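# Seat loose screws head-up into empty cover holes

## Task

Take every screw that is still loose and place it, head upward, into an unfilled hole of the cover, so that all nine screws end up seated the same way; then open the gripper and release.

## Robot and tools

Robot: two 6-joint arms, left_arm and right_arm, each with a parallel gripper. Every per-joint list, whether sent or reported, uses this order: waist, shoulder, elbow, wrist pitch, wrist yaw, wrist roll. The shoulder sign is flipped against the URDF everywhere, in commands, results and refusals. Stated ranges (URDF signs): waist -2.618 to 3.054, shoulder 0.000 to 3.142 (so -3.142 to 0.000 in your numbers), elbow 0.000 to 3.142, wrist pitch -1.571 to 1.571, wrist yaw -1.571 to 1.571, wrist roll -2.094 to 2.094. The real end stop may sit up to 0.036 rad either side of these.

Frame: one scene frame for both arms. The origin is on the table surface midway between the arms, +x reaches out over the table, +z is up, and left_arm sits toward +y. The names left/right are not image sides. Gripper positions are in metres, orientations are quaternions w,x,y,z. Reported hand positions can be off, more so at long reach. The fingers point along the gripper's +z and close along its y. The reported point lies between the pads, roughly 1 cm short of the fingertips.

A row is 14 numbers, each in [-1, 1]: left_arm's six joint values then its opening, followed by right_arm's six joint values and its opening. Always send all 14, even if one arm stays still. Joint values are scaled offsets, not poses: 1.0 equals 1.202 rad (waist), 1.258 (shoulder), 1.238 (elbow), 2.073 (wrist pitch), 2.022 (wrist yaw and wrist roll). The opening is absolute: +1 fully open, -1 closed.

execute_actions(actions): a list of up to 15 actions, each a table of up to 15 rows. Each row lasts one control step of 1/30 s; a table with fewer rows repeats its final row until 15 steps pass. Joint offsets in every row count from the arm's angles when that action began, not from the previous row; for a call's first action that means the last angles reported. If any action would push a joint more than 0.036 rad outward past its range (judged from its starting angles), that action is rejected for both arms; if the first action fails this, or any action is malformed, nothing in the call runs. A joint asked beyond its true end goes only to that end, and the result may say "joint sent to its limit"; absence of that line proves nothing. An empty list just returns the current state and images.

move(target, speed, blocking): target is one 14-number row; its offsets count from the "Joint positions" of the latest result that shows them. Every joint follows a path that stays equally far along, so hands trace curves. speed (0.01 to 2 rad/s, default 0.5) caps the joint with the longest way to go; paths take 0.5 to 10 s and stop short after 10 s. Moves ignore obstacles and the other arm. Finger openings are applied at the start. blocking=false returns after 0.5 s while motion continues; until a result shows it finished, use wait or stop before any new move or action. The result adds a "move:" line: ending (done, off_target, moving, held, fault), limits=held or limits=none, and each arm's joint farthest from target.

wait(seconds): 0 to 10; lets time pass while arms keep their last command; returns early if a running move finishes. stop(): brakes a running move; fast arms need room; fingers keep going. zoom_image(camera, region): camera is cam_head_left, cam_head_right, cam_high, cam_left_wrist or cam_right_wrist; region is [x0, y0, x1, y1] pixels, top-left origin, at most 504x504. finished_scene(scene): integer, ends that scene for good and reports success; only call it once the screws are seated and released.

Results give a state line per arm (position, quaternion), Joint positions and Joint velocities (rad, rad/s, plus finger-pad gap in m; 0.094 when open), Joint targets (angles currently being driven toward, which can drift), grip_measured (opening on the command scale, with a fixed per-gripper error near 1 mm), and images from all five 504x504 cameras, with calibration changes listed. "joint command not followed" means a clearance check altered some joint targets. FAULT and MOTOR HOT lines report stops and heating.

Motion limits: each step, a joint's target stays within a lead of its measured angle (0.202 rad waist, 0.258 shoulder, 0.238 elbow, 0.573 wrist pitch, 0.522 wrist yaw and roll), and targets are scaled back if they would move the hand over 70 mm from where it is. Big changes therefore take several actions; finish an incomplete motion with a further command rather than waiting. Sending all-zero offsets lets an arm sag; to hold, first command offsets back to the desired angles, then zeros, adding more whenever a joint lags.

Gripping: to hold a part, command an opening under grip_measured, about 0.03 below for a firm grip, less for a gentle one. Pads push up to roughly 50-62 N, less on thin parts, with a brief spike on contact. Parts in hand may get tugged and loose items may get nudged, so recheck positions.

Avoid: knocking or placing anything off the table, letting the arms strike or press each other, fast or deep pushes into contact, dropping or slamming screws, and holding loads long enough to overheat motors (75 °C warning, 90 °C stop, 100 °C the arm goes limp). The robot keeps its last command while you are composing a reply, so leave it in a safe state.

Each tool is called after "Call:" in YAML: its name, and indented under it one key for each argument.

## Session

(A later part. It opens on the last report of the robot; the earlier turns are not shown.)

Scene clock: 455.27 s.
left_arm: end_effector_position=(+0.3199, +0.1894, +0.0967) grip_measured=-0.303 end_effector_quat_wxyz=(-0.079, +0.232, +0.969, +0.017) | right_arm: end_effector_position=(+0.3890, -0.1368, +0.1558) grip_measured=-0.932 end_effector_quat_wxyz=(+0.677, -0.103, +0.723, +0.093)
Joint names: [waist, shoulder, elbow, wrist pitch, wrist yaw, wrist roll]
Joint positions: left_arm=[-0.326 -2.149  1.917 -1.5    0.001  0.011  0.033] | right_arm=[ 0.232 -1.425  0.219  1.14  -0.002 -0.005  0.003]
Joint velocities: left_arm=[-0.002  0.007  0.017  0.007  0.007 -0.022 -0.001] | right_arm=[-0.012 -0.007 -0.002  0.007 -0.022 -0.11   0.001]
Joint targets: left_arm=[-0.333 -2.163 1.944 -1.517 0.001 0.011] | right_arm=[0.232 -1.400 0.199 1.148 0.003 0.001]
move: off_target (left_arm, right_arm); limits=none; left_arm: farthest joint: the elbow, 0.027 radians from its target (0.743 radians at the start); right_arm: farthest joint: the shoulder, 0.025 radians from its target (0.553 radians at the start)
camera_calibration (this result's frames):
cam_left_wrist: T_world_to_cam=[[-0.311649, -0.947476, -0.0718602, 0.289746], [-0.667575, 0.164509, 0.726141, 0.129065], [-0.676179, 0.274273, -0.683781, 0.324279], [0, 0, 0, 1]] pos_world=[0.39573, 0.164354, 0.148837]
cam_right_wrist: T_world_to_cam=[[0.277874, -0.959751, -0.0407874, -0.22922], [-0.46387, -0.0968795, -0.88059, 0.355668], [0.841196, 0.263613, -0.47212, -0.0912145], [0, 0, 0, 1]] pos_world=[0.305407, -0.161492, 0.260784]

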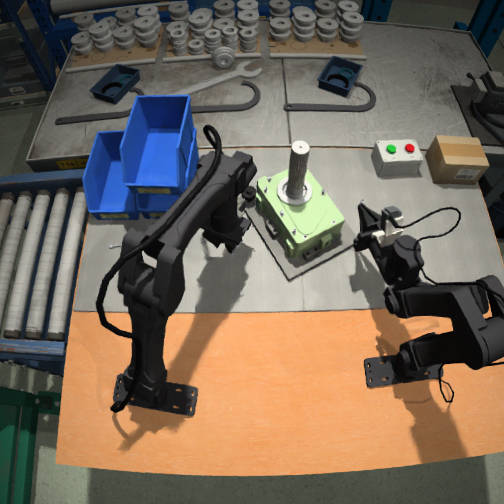

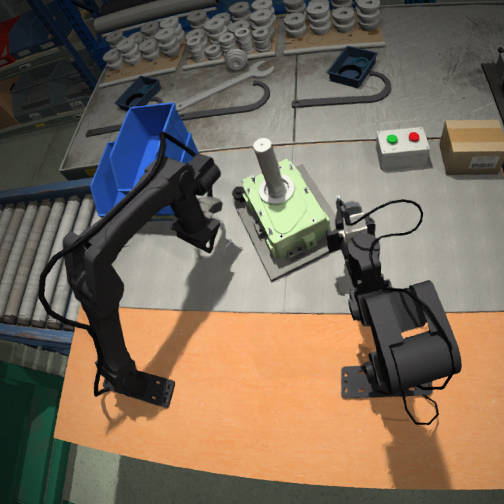

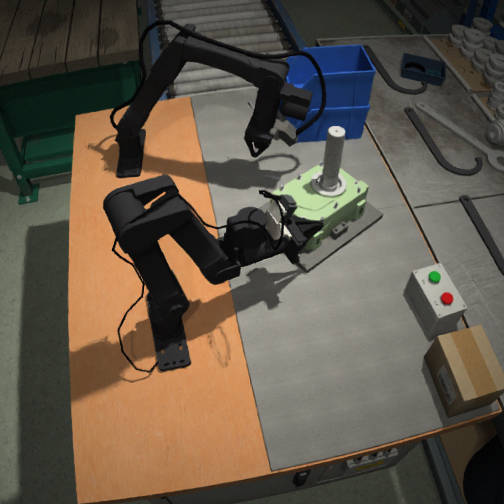

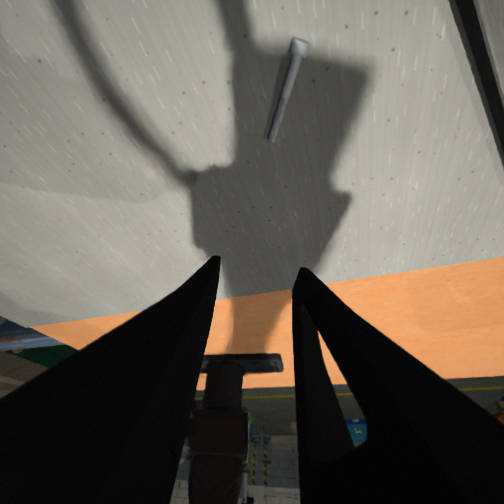

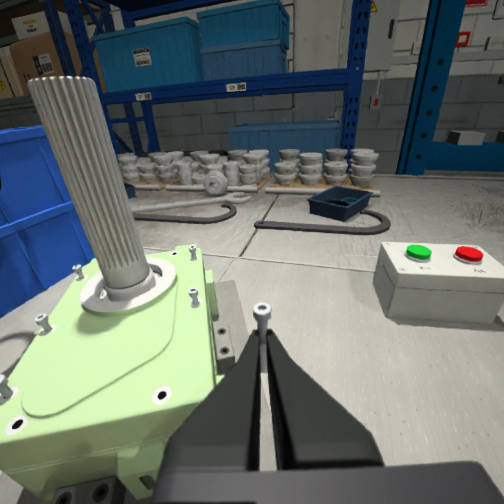

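Call:
move:
  target: [0.008,-0.288,0.299,-0.026,0,0.098,-0.3,0.121,0.06,0,-0.02,0,0,-0.965]
  speed: 0.3

Scene clock: 473.90 s.
left_arm: end_effector_position=(+0.3694, +0.1649, +0.0318) grip_measured=-0.303 end_effector_quat_wxyz=(-0.105, +0.321, +0.941, +0.013) | right_arm: end_effector_position=(+0.3696, -0.0906, +0.1674) grip_measured=-0.932 end_effector_quat_wxyz=(+0.678, -0.149, +0.706, +0.140)
Joint names: [waist, shoulder, elbow, wrist pitch, wrist yaw, wrist roll]
Joint positions: left_arm=[-0.326 -2.503  2.257 -1.537  0.001  0.198  0.033] | right_arm=[ 0.366 -1.374  0.219  1.114 -0.002 -0.005  0.003]
Joint velocities: left_arm=[-0.007 -0.002  0.007  0.022 -0.037 -0.022 -0.   ] | right_arm=[-0.012  0.012  0.002 -0.051  0.022 -0.022 -0.001]
Joint targets: left_arm=[-0.316 -2.511 2.287 -1.554 0.001 0.209] | right_arm=[0.377 -1.349 0.219 1.098 -0.002 -0.005]
move: off_target (left_arm, right_arm); limits=none; left_arm: farthest joint: the elbow, 0.030 radians from its target (0.370 radians at the start); right_arm: farthest joint: the shoulder, 0.024 radians from its target (0.075 radians at the start)
camera_calibration (this result's frames):
cam_left_wrist: T_world_to_cam=[[-0.483279, -0.874565, -0.0397092, 0.32761], [-0.580475, 0.286153, 0.762342, 0.159879], [-0.655355, 0.391474, -0.645955, 0.291878], [0, 0, 0, 1]] pos_world=[0.442416, 0.126504, 0.0796668]
cam_right_wrist: T_world_to_cam=[[0.405163, -0.913342, -0.0406199, -0.221886], [-0.425887, -0.149238, -0.892384, 0.344594], [0.808989, 0.37886, -0.449446, -0.0630394], [0, 0, 0, 1]] pos_world=[0.287656, -0.127349, 0.270164]

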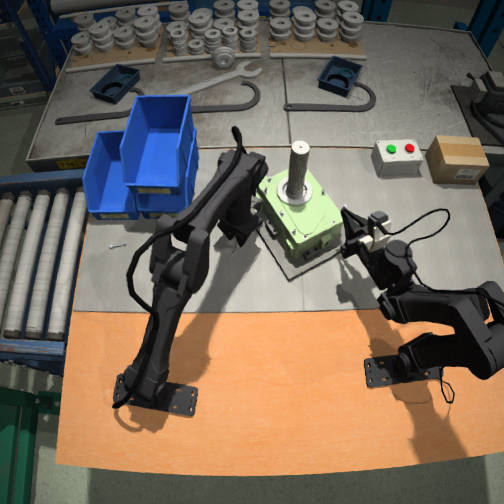

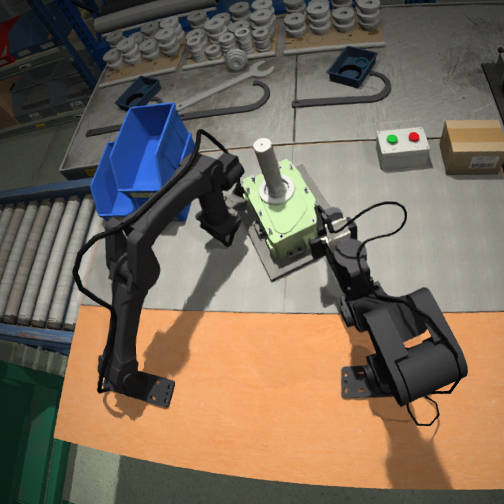

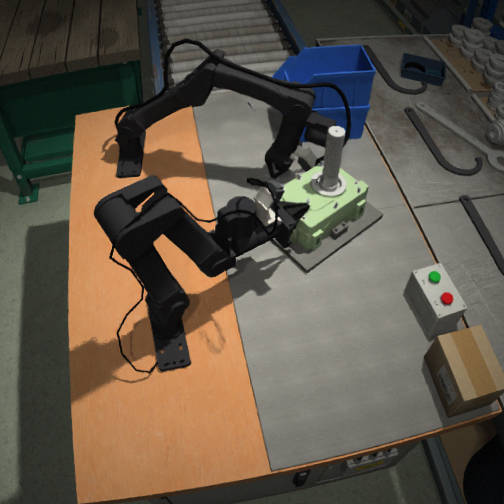

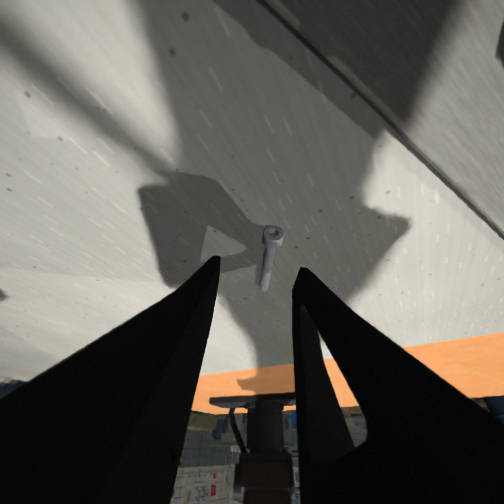

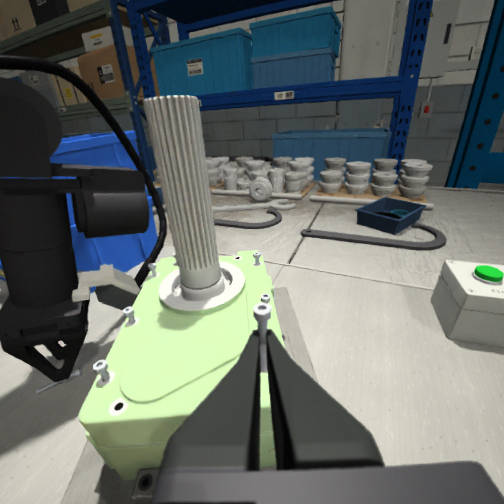

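Call:
move:
  target: [0,-0.042,0.02,0,0,0.05,-0.3,0,0,0,0,0,0,-0.965]
  speed: 0.06

Call:
zoom_image:
  camera: "cam_high"
  region: [270,190,340,250]

Call:
zoom_image:
  camera: "cam_head_left"
  region: [300,195,370,255]

Scene clock: 484.13 s.
left_arm: end_effector_position=(+0.3700, +0.1671, +0.0301) grip_measured=-0.303 end_effector_quat_wxyz=(-0.110, +0.357, +0.927, +0.011) | right_arm: end_effector_position=(+0.3696, -0.0906, +0.1674) grip_measured=-0.932 end_effector_quat_wxyz=(+0.678, -0.149, +0.706, +0.140)
Joint names: [waist, shoulder, elbow, wrist pitch, wrist yaw, wrist roll]
Joint positions: left_arm=[-0.322 -2.513  2.267 -1.546 -0.003  0.279  0.033] | right_arm=[ 0.366 -1.374  0.219  1.114 -0.002 -0.005  0.003]
Joint velocities: left_arm=[-0.012  0.017 -0.012 -0.051 -0.037  0.037  0.001] | right_arm=[-0.007 -0.002  0.022 -0.022 -0.022 -0.007 -0.   ]
Joint targets: left_arm=[-0.325 -2.555 2.282 -1.537 0.001 0.299] | right_arm=[0.366 -1.374 0.219 1.114 -0.002 -0.005]
move: off_target (left_arm); limits=none; left_arm: farthest joint: the shoulder, 0.043 radians from its target (0.053 radians at the start); right_arm: farthest joint: the waist, 0.000 radians from its target (0.000 radians at the start)
camera_calibration (this result's frames):
cam_left_wrist: T_world_to_cam=[[-0.549119, -0.835347, -0.0257811, 0.347131], [-0.546389, 0.335487, 0.767403, 0.139921], [-0.632398, 0.435482, -0.640646, 0.274283], [0, 0, 0, 1]] pos_world=[0.440524, 0.123588, 0.0772922]
cam_right_wrist: T_world_to_cam=[[0.405163, -0.913342, -0.0406199, -0.221886], [-0.425887, -0.149238, -0.892384, 0.344594], [0.808989, 0.37886, -0.449446, -0.0630394], [0, 0, 0, 1]] pos_world=[0.287656, -0.127349, 0.270164]

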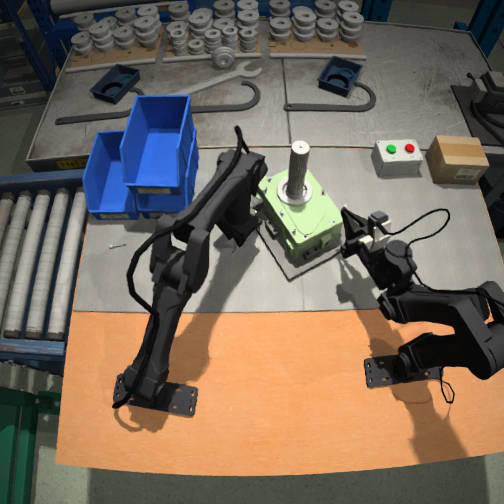

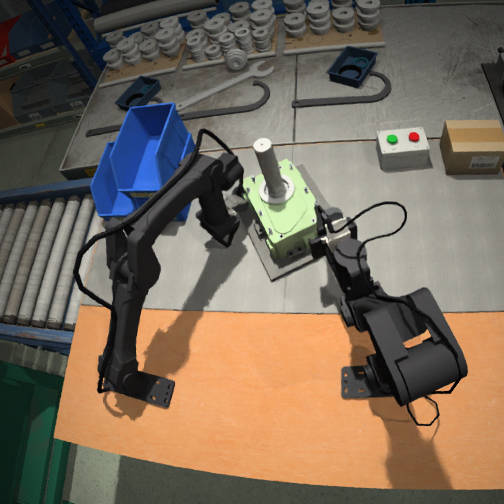

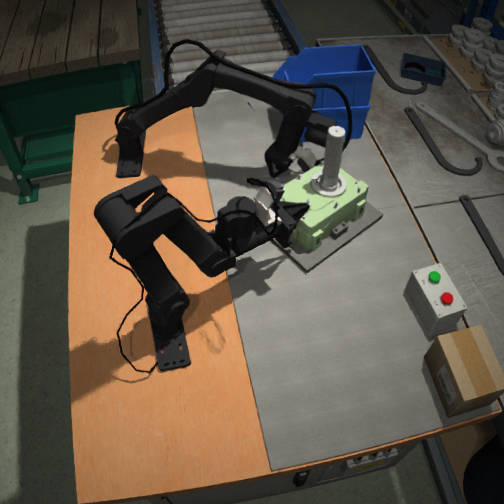

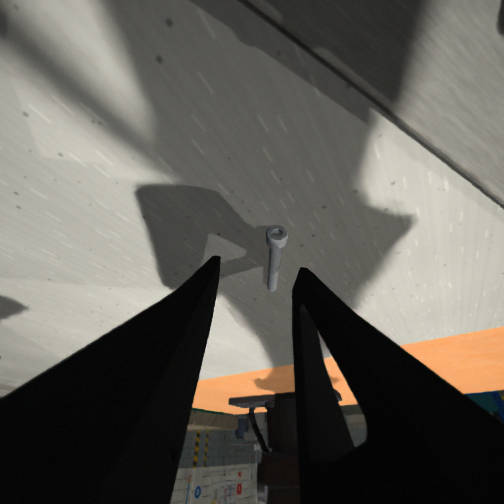

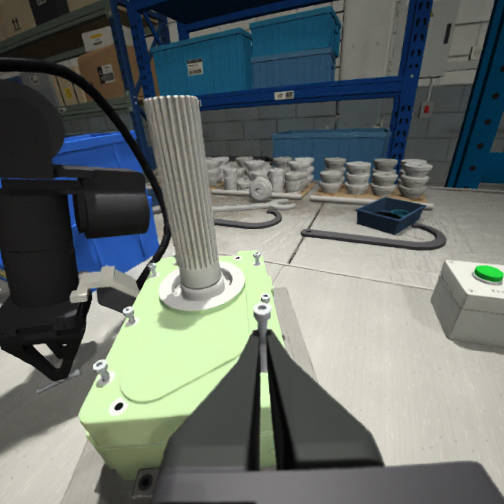

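Region (270, 190, 340, 250) of cam_high's 504x504 image, scaled by 7.200, with more detail than that image has; it fills the top 432 rows of this view, and the rest is white.

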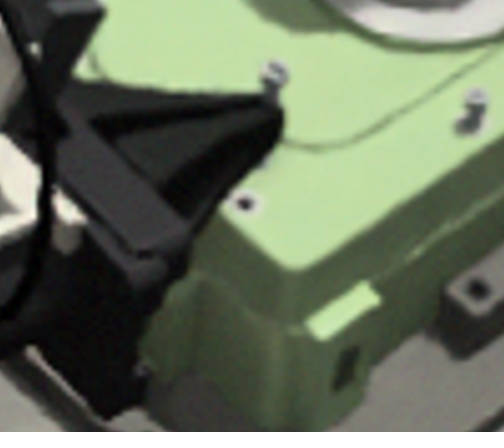

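Region (300, 195, 370, 255) of cam_head_left's 504x504 image, scaled by 7.200, with more detail than that image has; it fills the top 432 rows of this view, and the rest is white.

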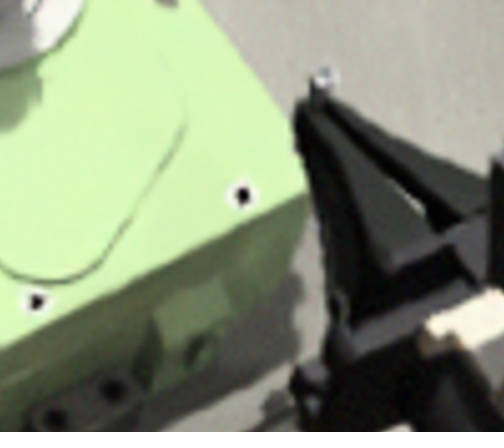

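Call:
move:
  target: [-0.012,0.296,-0.474,0.25,0,0,-0.3,0,0,0,0,0,0,-0.965]
  speed: 0.3

Scene clock: 496.33 s.
left_arm: end_effector_position=(+0.3660, +0.1664, +0.0326) grip_measured=-0.303 end_effector_quat_wxyz=(+0.030, +0.362, +0.932, -0.001) | right_arm: end_effector_position=(+0.3696, -0.0906, +0.1674) grip_measured=-0.932 end_effector_quat_wxyz=(+0.678, -0.149, +0.706, +0.140)
Joint names: [waist, shoulder, elbow, wrist pitch, wrist yaw, wrist roll]
Joint positions: left_arm=[-0.328 -2.165  1.697 -1.044 -0.004  0.279  0.033] | right_arm=[ 0.366 -1.374  0.219  1.114 -0.002 -0.005  0.003]
Joint velocities: left_arm=[-0.017  0.002 -0.002  0.037 -0.007 -0.081  0.   ] | right_arm=[ 0.012  0.002  0.007 -0.037 -0.051  0.066  0.001]
Joint targets: left_arm=[-0.336 -2.141 1.680 -1.027 -0.003 0.279] | right_arm=[0.366 -1.374 0.219 1.114 -0.002 -0.005]
move: off_target (left_arm); limits=none; left_arm: farthest joint: the shoulder, 0.024 radians from its target (0.372 radians at the start); right_arm: farthest joint: the waist, 0.000 radians from its target (0.000 radians at the start)
camera_calibration (this result's frames):
cam_left_wrist: T_world_to_cam=[[-0.543748, -0.837082, -0.0602707, 0.343852], [-0.711817, 0.421952, 0.561491, 0.188966], [-0.444583, 0.348212, -0.825285, 0.225491], [0, 0, 0, 1]] pos_world=[0.421728, 0.129579, 0.100716]
cam_right_wrist: T_world_to_cam=[[0.405163, -0.913342, -0.0406199, -0.221886], [-0.425887, -0.149238, -0.892384, 0.344594], [0.808989, 0.37886, -0.449446, -0.0630394], [0, 0, 0, 1]] pos_world=[0.287656, -0.127349, 0.270164]

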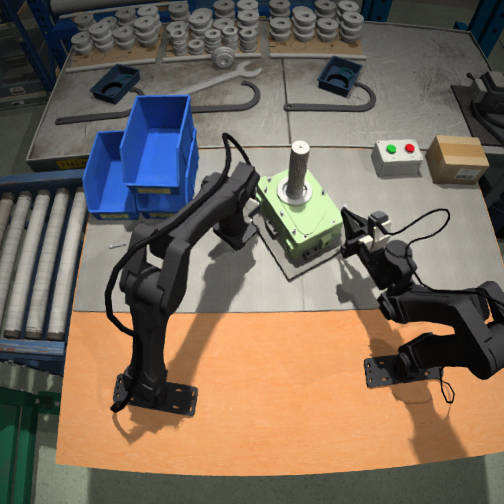

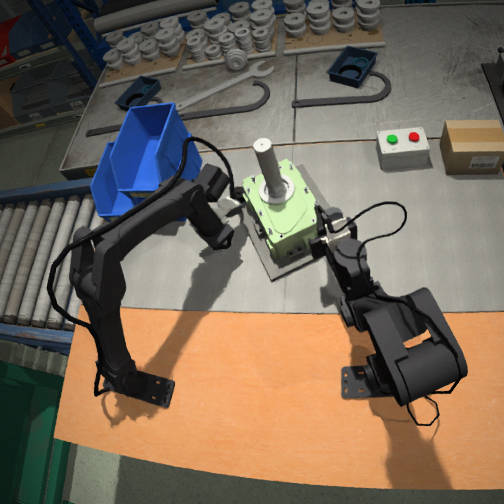

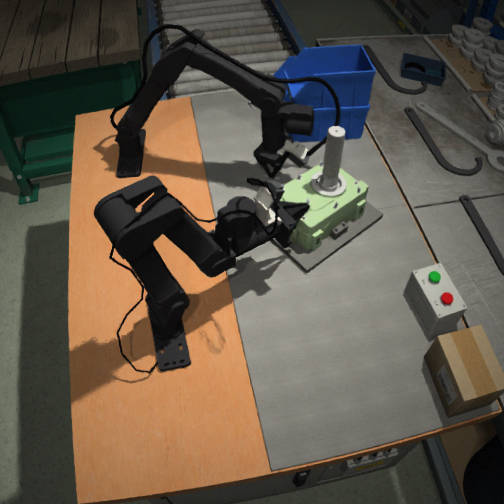

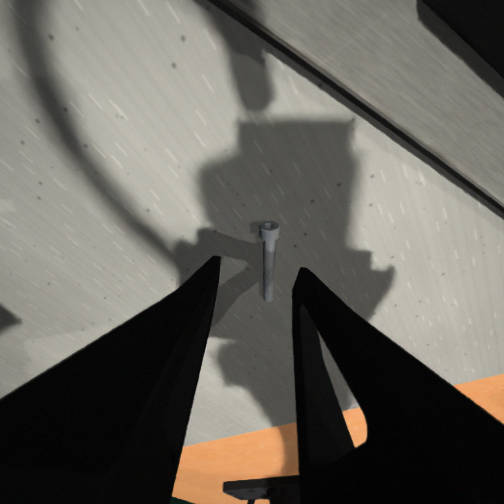

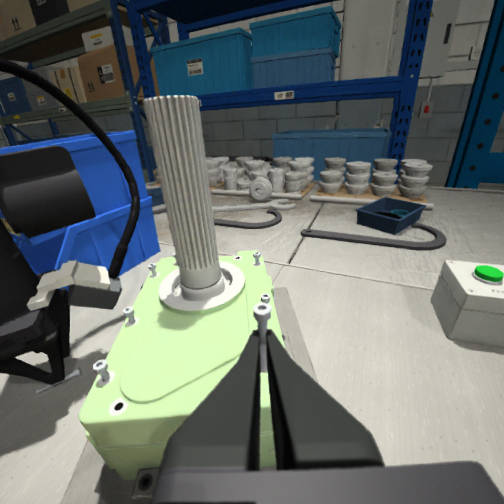

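Call:
move:
  target: [0,-0.048,0,0.022,0,0,-0.3,0,0,0,0,0,0,-0.965]
  speed: 0.06

Scene clock: 501.37 s.
left_arm: end_effector_position=(+0.3676, +0.1656, +0.0169) grip_measured=-0.303 end_effector_quat_wxyz=(+0.021, +0.362, +0.932, +0.000) | right_arm: end_effector_position=(+0.3696, -0.0906, +0.1674) grip_measured=-0.932 end_effector_quat_wxyz=(+0.678, -0.149, +0.706, +0.140)
Joint names: [waist, shoulder, elbow, wrist pitch, wrist yaw, wrist roll]
Joint positions: left_arm=[-0.328 -2.204  1.697 -1.023 -0.004  0.279  0.033] | right_arm=[ 0.366 -1.374  0.219  1.114 -0.002 -0.005  0.003]
Joint velocities: left_arm=[-0.007  0.002  0.012 -0.007 -0.022 -0.066 -0.001] | right_arm=[-0.017  0.007  0.012 -0.037 -0.007  0.007 -0.001]
Joint targets: left_arm=[-0.328 -2.225 1.697 -0.999 -0.004 0.279] | right_arm=[0.366 -1.374 0.219 1.114 -0.002 -0.005]
move: off_target (left_arm); limits=none; left_arm: farthest joint: the wrist pitch, 0.024 radians from its target (0.046 radians at the start); right_arm: farthest joint: the waist, 0.000 radians from its target (0.000 radians at the start)
camera_calibration (this result's frames):
cam_left_wrist: T_world_to_cam=[[-0.544659, -0.836627, -0.058326, 0.343333], [-0.703085, 0.417594, 0.575576, 0.196457], [-0.457186, 0.354501, -0.815666, 0.216974], [0, 0, 0, 1]] pos_world=[0.424323, 0.128284, 0.0839277]
cam_right_wrist: T_world_to_cam=[[0.405163, -0.913342, -0.0406199, -0.221886], [-0.425887, -0.149238, -0.892384, 0.344594], [0.808989, 0.37886, -0.449446, -0.0630394], [0, 0, 0, 1]] pos_world=[0.287656, -0.127349, 0.270164]

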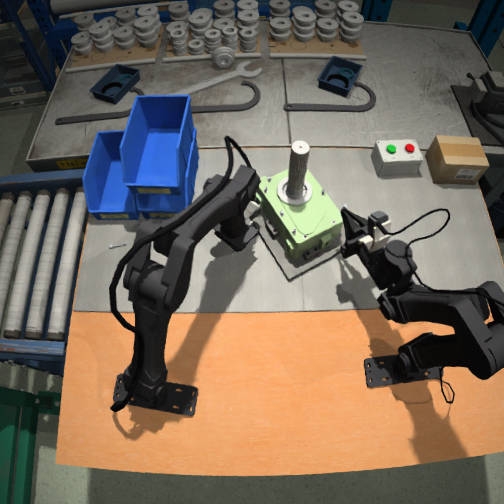

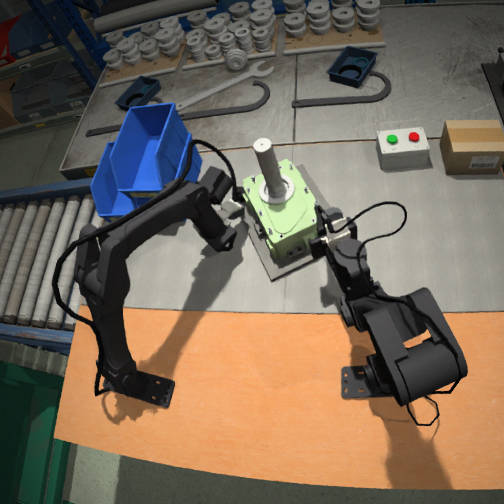

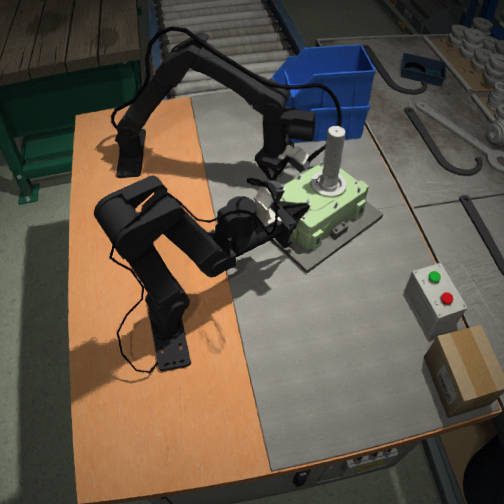

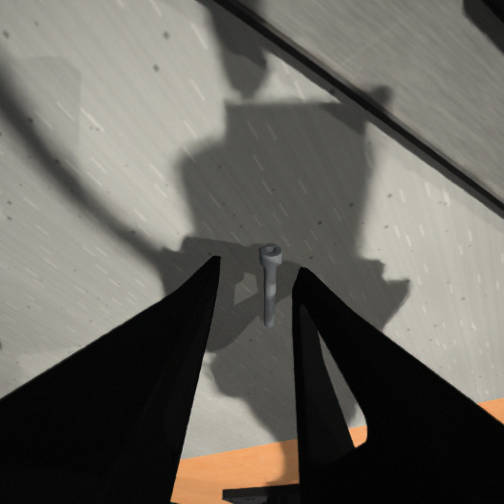

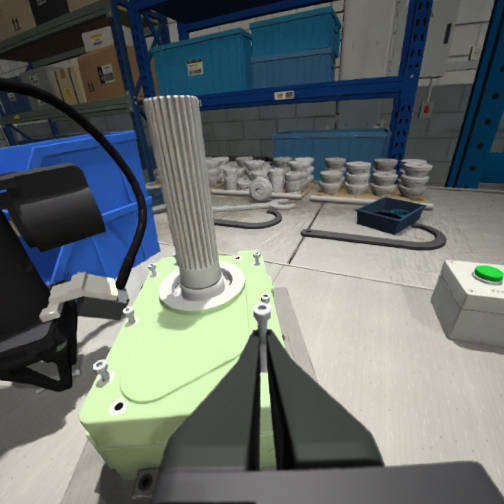

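Call:
move:
  target: [0,-0.012,0,-0.014,0,0,-0.8,0,0,0,0,0,0,-0.965]
  speed: 0.03

Call:
move:
  target: [0,-0.012,0,0,0,0,-0.96,0,0,0,0,0,0,-0.965]

Scene clock: 507.40 s.
left_arm: end_effector_position=(+0.3675, +0.1657, +0.0169) grip_measured=-0.797 end_effector_quat_wxyz=(+0.021, +0.362, +0.932, +0.001) | right_arm: end_effector_position=(+0.3696, -0.0906, +0.1674) grip_measured=-0.932 end_effector_quat_wxyz=(+0.678, -0.149, +0.706, +0.140)
Joint names: [waist, shoulder, elbow, wrist pitch, wrist yaw, wrist roll]
Joint positions: left_arm=[-0.328 -2.204  1.697 -1.023 -0.005  0.279  0.01 ] | right_arm=[ 0.366 -1.374  0.219  1.114 -0.002 -0.005  0.003]
Joint velocities: left_arm=[ 0.012 -0.002 -0.012 -0.051  0.066 -0.022 -0.   ] | right_arm=[-0.012  0.022 -0.017 -0.037  0.007 -0.037 -0.001]
Joint targets: left_arm=[-0.328 -2.219 1.697 -1.052 -0.004 0.279] | right_arm=[0.366 -1.374 0.219 1.114 -0.002 -0.005]
move: off_target (left_arm); limits=none; left_arm: farthest joint: the wrist pitch, 0.029 radians from its target (0.029 radians at the start); right_arm: farthest joint: the waist, 0.000 radians from its target (0.000 radians at the start)
camera_calibration (this result's frames):
cam_left_wrist: T_world_to_cam=[[-0.544632, -0.836594, -0.0590386, 0.343453], [-0.703097, 0.417081, 0.575932, 0.196457], [-0.457198, 0.355181, -0.815363, 0.216789], [0, 0, 0, 1]] pos_world=[0.4243, 0.128393, 0.0838925]
cam_right_wrist: T_world_to_cam=[[0.405163, -0.913342, -0.0406199, -0.221886], [-0.425887, -0.149238, -0.892384, 0.344594], [0.808989, 0.37886, -0.449446, -0.0630394], [0, 0, 0, 1]] pos_world=[0.287656, -0.127349, 0.270164]

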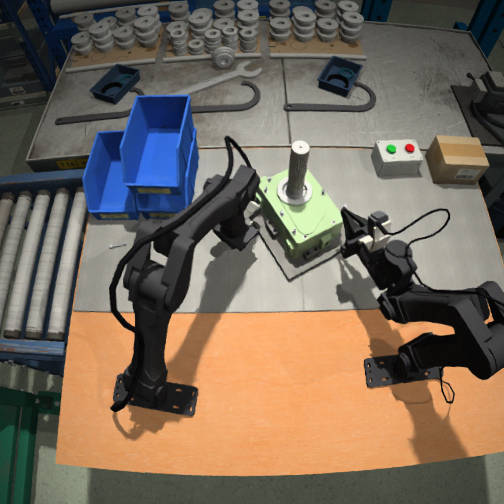

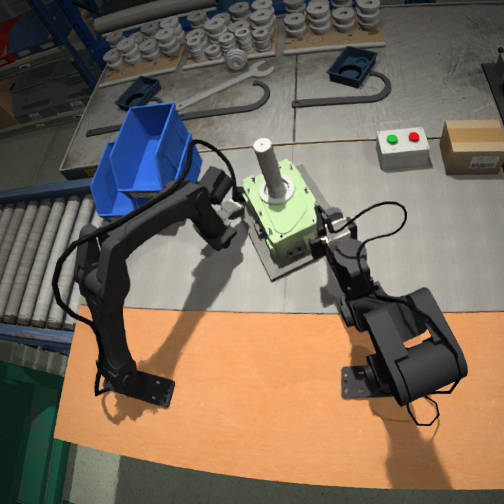

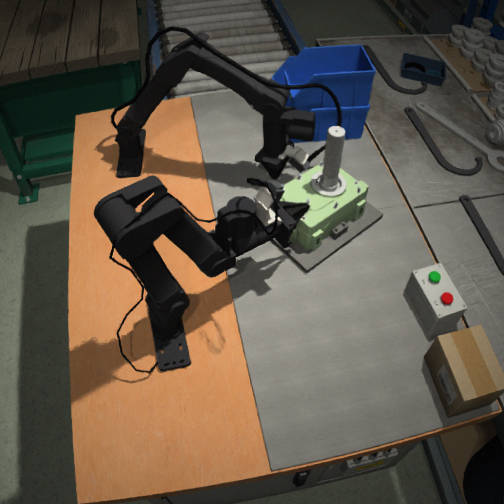

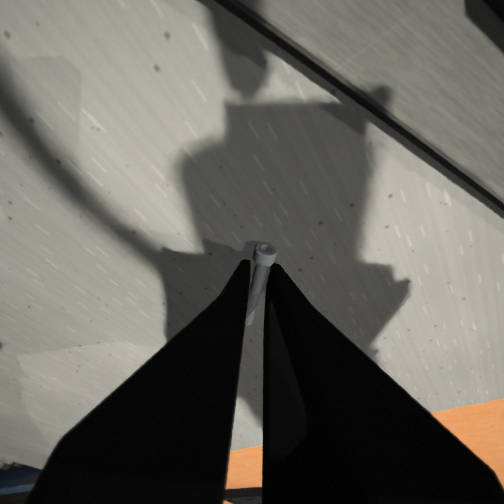

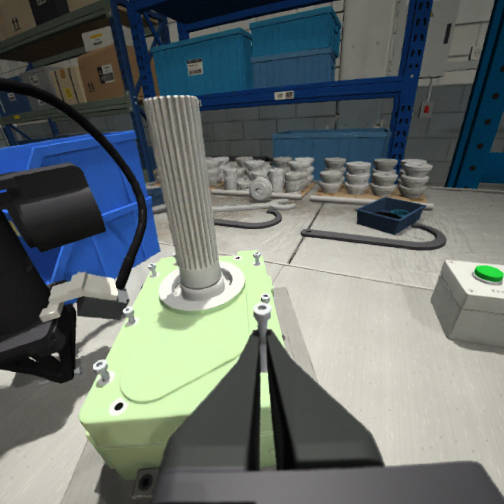

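Scene clock: 508.10 s.
left_arm: end_effector_position=(+0.3675, +0.1657, +0.0169) grip_measured=-0.927 end_effector_quat_wxyz=(+0.021, +0.362, +0.932, +0.001) | right_arm: end_effector_position=(+0.3696, -0.0906, +0.1674) grip_measured=-0.932 end_effector_quat_wxyz=(+0.678, -0.149, +0.706, +0.140)
Joint names: [waist, shoulder, elbow, wrist pitch, wrist yaw, wrist roll]
Joint positions: left_arm=[-0.328 -2.204  1.697 -1.023 -0.005  0.279  0.003] | right_arm=[ 0.366 -1.374  0.219  1.114 -0.002 -0.005  0.003]
Joint velocities: left_arm=[ 0.007  0.017 -0.007 -0.051 -0.037 -0.022  0.001] | right_arm=[-0.002  0.007  0.007 -0.022 -0.095 -0.037 -0.   ]
Joint targets: left_arm=[-0.328 -2.219 1.697 -1.023 -0.005 0.279] | right_arm=[0.366 -1.374 0.219 1.114 -0.002 -0.005]
move: done; limits=none; left_arm: farthest joint: the shoulder, 0.016 radians from its target (0.016 radians at the start); right_arm: farthest joint: the waist, 0.000 radians from its target (0.000 radians at the start)
camera_calibration (this result's frames):
cam_left_wrist: T_world_to_cam=[[-0.544632, -0.836594, -0.0590386, 0.343453], [-0.703097, 0.417081, 0.575932, 0.196457], [-0.457198, 0.355181, -0.815363, 0.216789], [0, 0, 0, 1]] pos_world=[0.4243, 0.128393, 0.0838925]
cam_right_wrist: T_world_to_cam=[[0.405163, -0.913342, -0.0406199, -0.221886], [-0.425887, -0.149238, -0.892384, 0.344594], [0.808989, 0.37886, -0.449446, -0.0630394], [0, 0, 0, 1]] pos_world=[0.287656, -0.127349, 0.270164]

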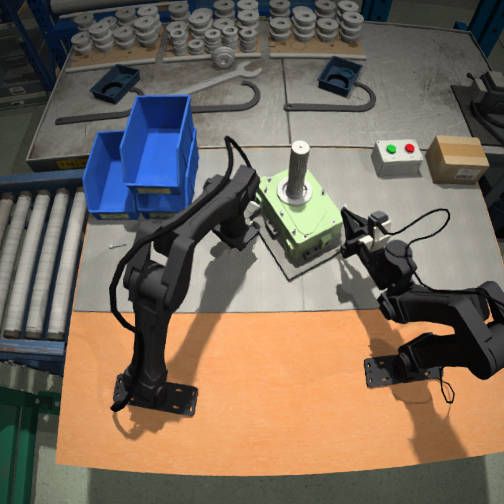

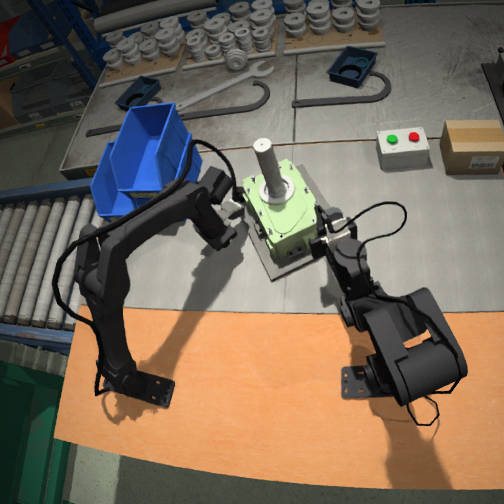

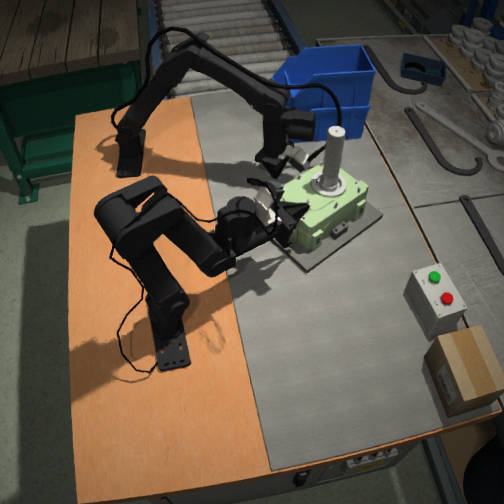

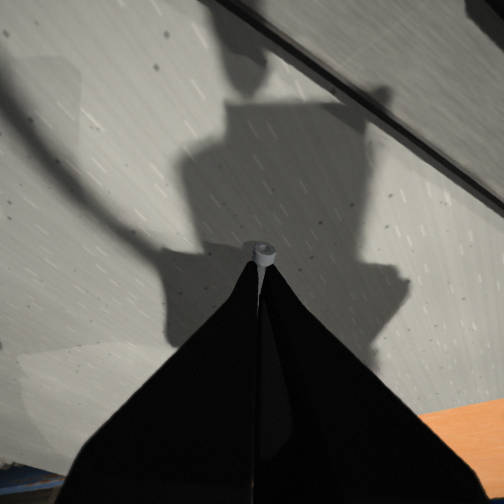

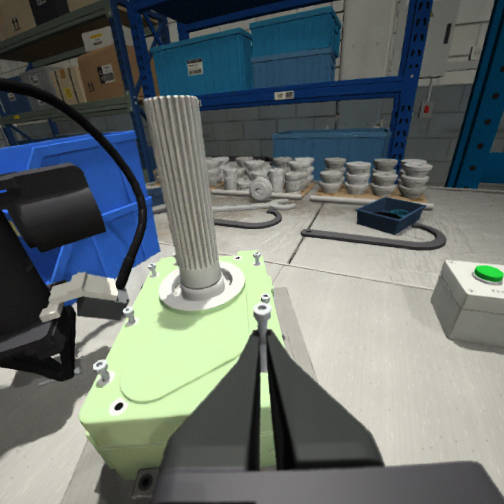

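Call:
move:
  target: [0,0.4,-0.4,0.1,0,-0.142,-0.96,0,0,0,0,0,0,-0.965]
  speed: 0.5

Call:
move:
  target: [-0.27,-0.15,-0.4,0.99,0,0,-0.96,0,0,0,0,0,0,-0.965]
  speed: 0.8

Scene clock: 517.57 s.
left_arm: end_effector_position=(+0.3061, +0.1964, +0.0726) grip_measured=-0.927 end_effector_quat_wxyz=(+0.115, +0.229, +0.966, -0.024) | right_arm: end_effector_position=(+0.3696, -0.0906, +0.1674) grip_measured=-0.932 end_effector_quat_wxyz=(+0.678, -0.149, +0.706, +0.140)
Joint names: [waist, shoulder, elbow, wrist pitch, wrist yaw, wrist roll]
Joint positions: left_arm=[-0.328 -1.721  1.218 -0.832 -0.005  0.002  0.003] | right_arm=[ 0.366 -1.374  0.219  1.114 -0.002 -0.005  0.003]
Joint velocities: left_arm=[ 0.002  0.007 -0.017  0.007  0.037  0.022  0.   ] | right_arm=[-0.032 -0.002  0.007  0.007 -0.007 -0.037  0.   ]
Joint targets: left_arm=[-0.328 -1.700 1.202 -0.815 -0.005 -0.008] | right_arm=[0.366 -1.374 0.219 1.114 -0.002 -0.005]
move: done; limits=none; left_arm: farthest joint: the shoulder, 0.020 radians from its target (0.503 radians at the start); right_arm: farthest joint: the waist, 0.000 radians from its target (0.000 radians at the start)
camera_calibration (this result's frames):
cam_left_wrist: T_world_to_cam=[[-0.289982, -0.956908, -0.015433, 0.281442], [-0.874948, 0.258542, 0.409416, 0.204261], [-0.387783, 0.132226, -0.912217, 0.252739], [0, 0, 0, 1]] pos_world=[0.358339, 0.183085, 0.151269]
cam_right_wrist: T_world_to_cam=[[0.405163, -0.913342, -0.0406199, -0.221886], [-0.425887, -0.149238, -0.892384, 0.344594], [0.808989, 0.37886, -0.449446, -0.0630394], [0, 0, 0, 1]] pos_world=[0.287656, -0.127349, 0.270164]

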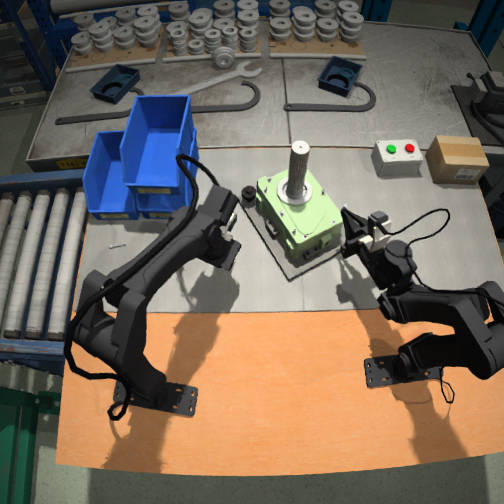

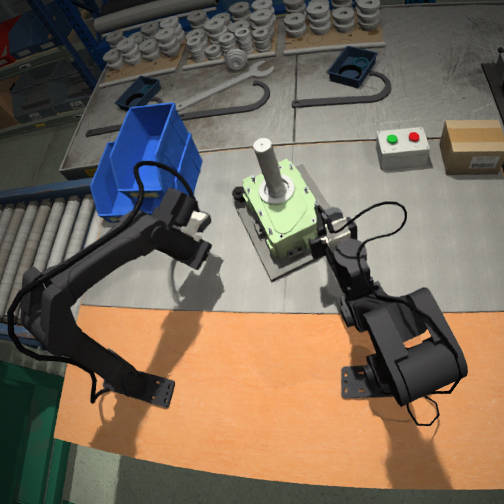

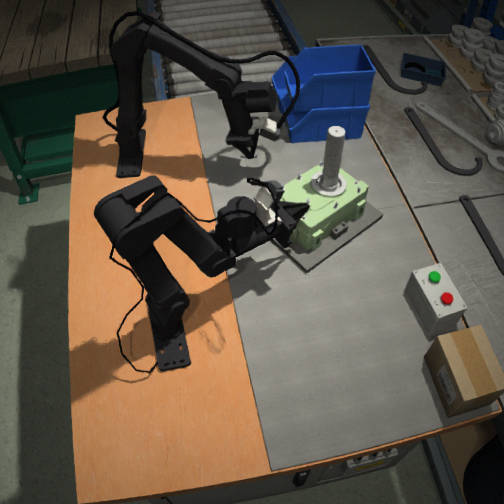

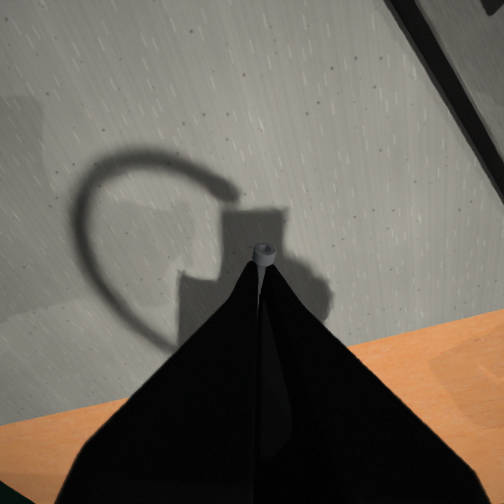

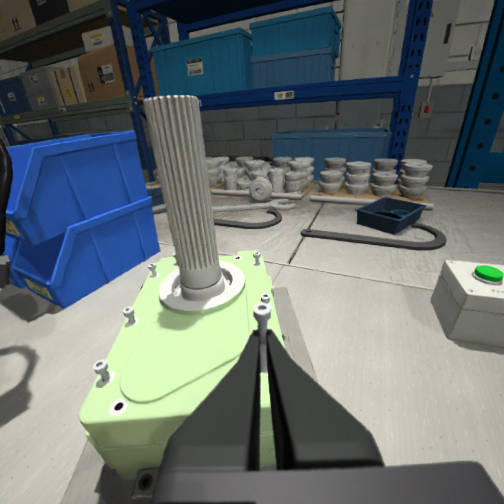

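Scene clock: 521.00 s.
left_arm: end_effector_position=(+0.3607, +0.0409, +0.1261) grip_measured=-0.927 end_effector_quat_wxyz=(+0.636, +0.231, +0.710, -0.193) | right_arm: end_effector_position=(+0.3696, -0.0906, +0.1674) grip_measured=-0.932 end_effector_quat_wxyz=(+0.678, -0.149, +0.706, +0.140)
Joint names: [waist, shoulder, elbow, wrist pitch, wrist yaw, wrist roll]
Joint positions: left_arm=[-0.61  -1.916  0.679  1.119 -0.133  0.004  0.003] | right_arm=[ 0.366 -1.374  0.219  1.114 -0.002 -0.005  0.003]
Joint velocities: left_arm=[-0.007 -0.002 -0.007  0.007 -0.051  0.007 -0.001] | right_arm=[-0.012  0.007  0.007  0.007  0.022  0.022 -0.   ]
Joint targets: left_arm=[-0.653 -1.909 0.722 1.220 -0.005 0.002] | right_arm=[0.366 -1.374 0.219 1.114 -0.002 -0.005]
move: off_target (left_arm); limits=none; left_arm: farthest joint: the wrist yaw, 0.128 radians from its target (0.000 radians at the start); right_arm: farthest joint: the waist, 0.000 radians from its target (0.000 radians at the start)
camera_calibration (this result's frames):
cam_left_wrist: T_world_to_cam=[[-0.512807, -0.847698, 0.135787, 0.206091], [-0.65199, 0.28165, -0.703976, 0.329362], [0.558515, -0.449535, -0.697122, -0.00130489], [0, 0, 0, 1]] pos_world=[0.321155, 0.0813514, 0.202969]
cam_right_wrist: T_world_to_cam=[[0.405163, -0.913342, -0.0406199, -0.221886], [-0.425887, -0.149238, -0.892384, 0.344594], [0.808989, 0.37886, -0.449446, -0.0630394], [0, 0, 0, 1]] pos_world=[0.287656, -0.127349, 0.270164]

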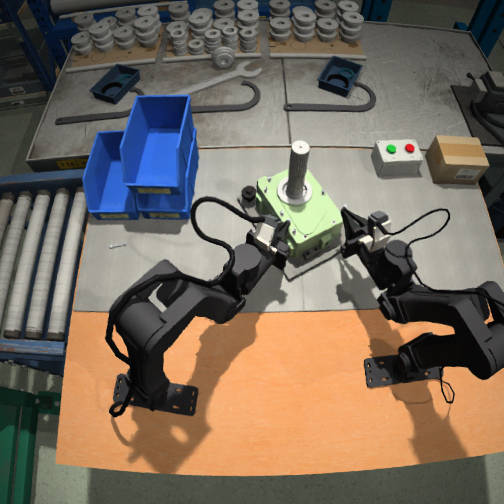

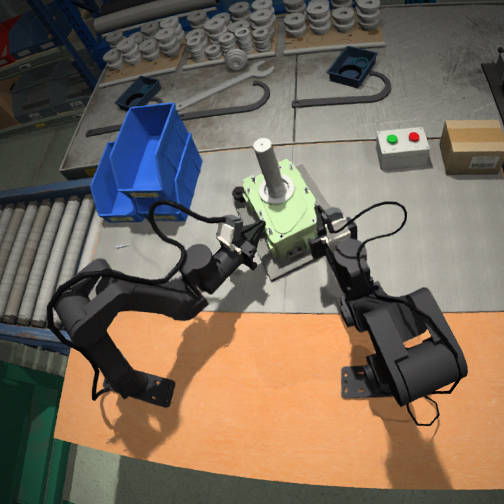

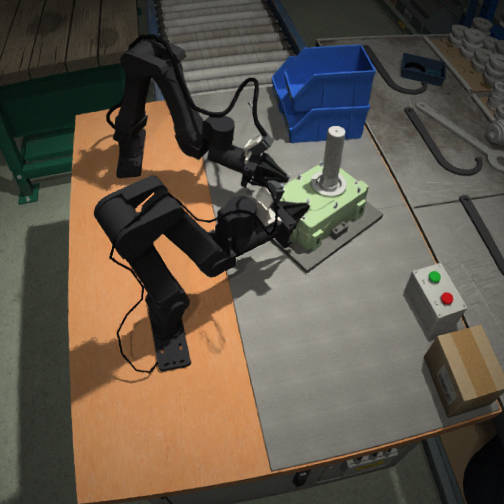

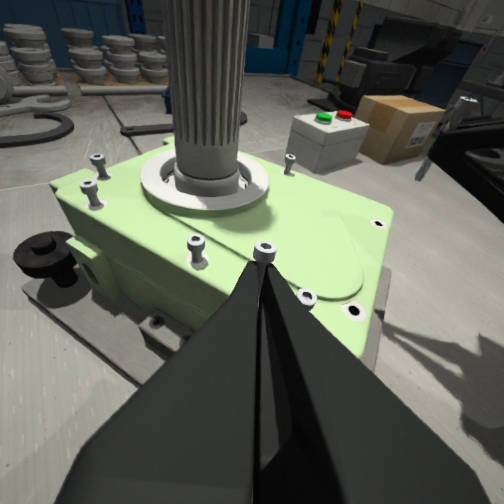

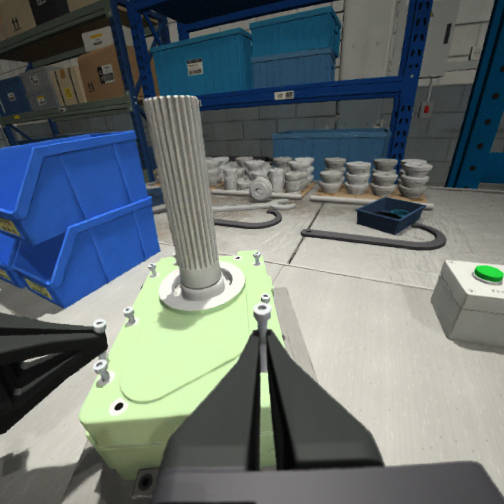

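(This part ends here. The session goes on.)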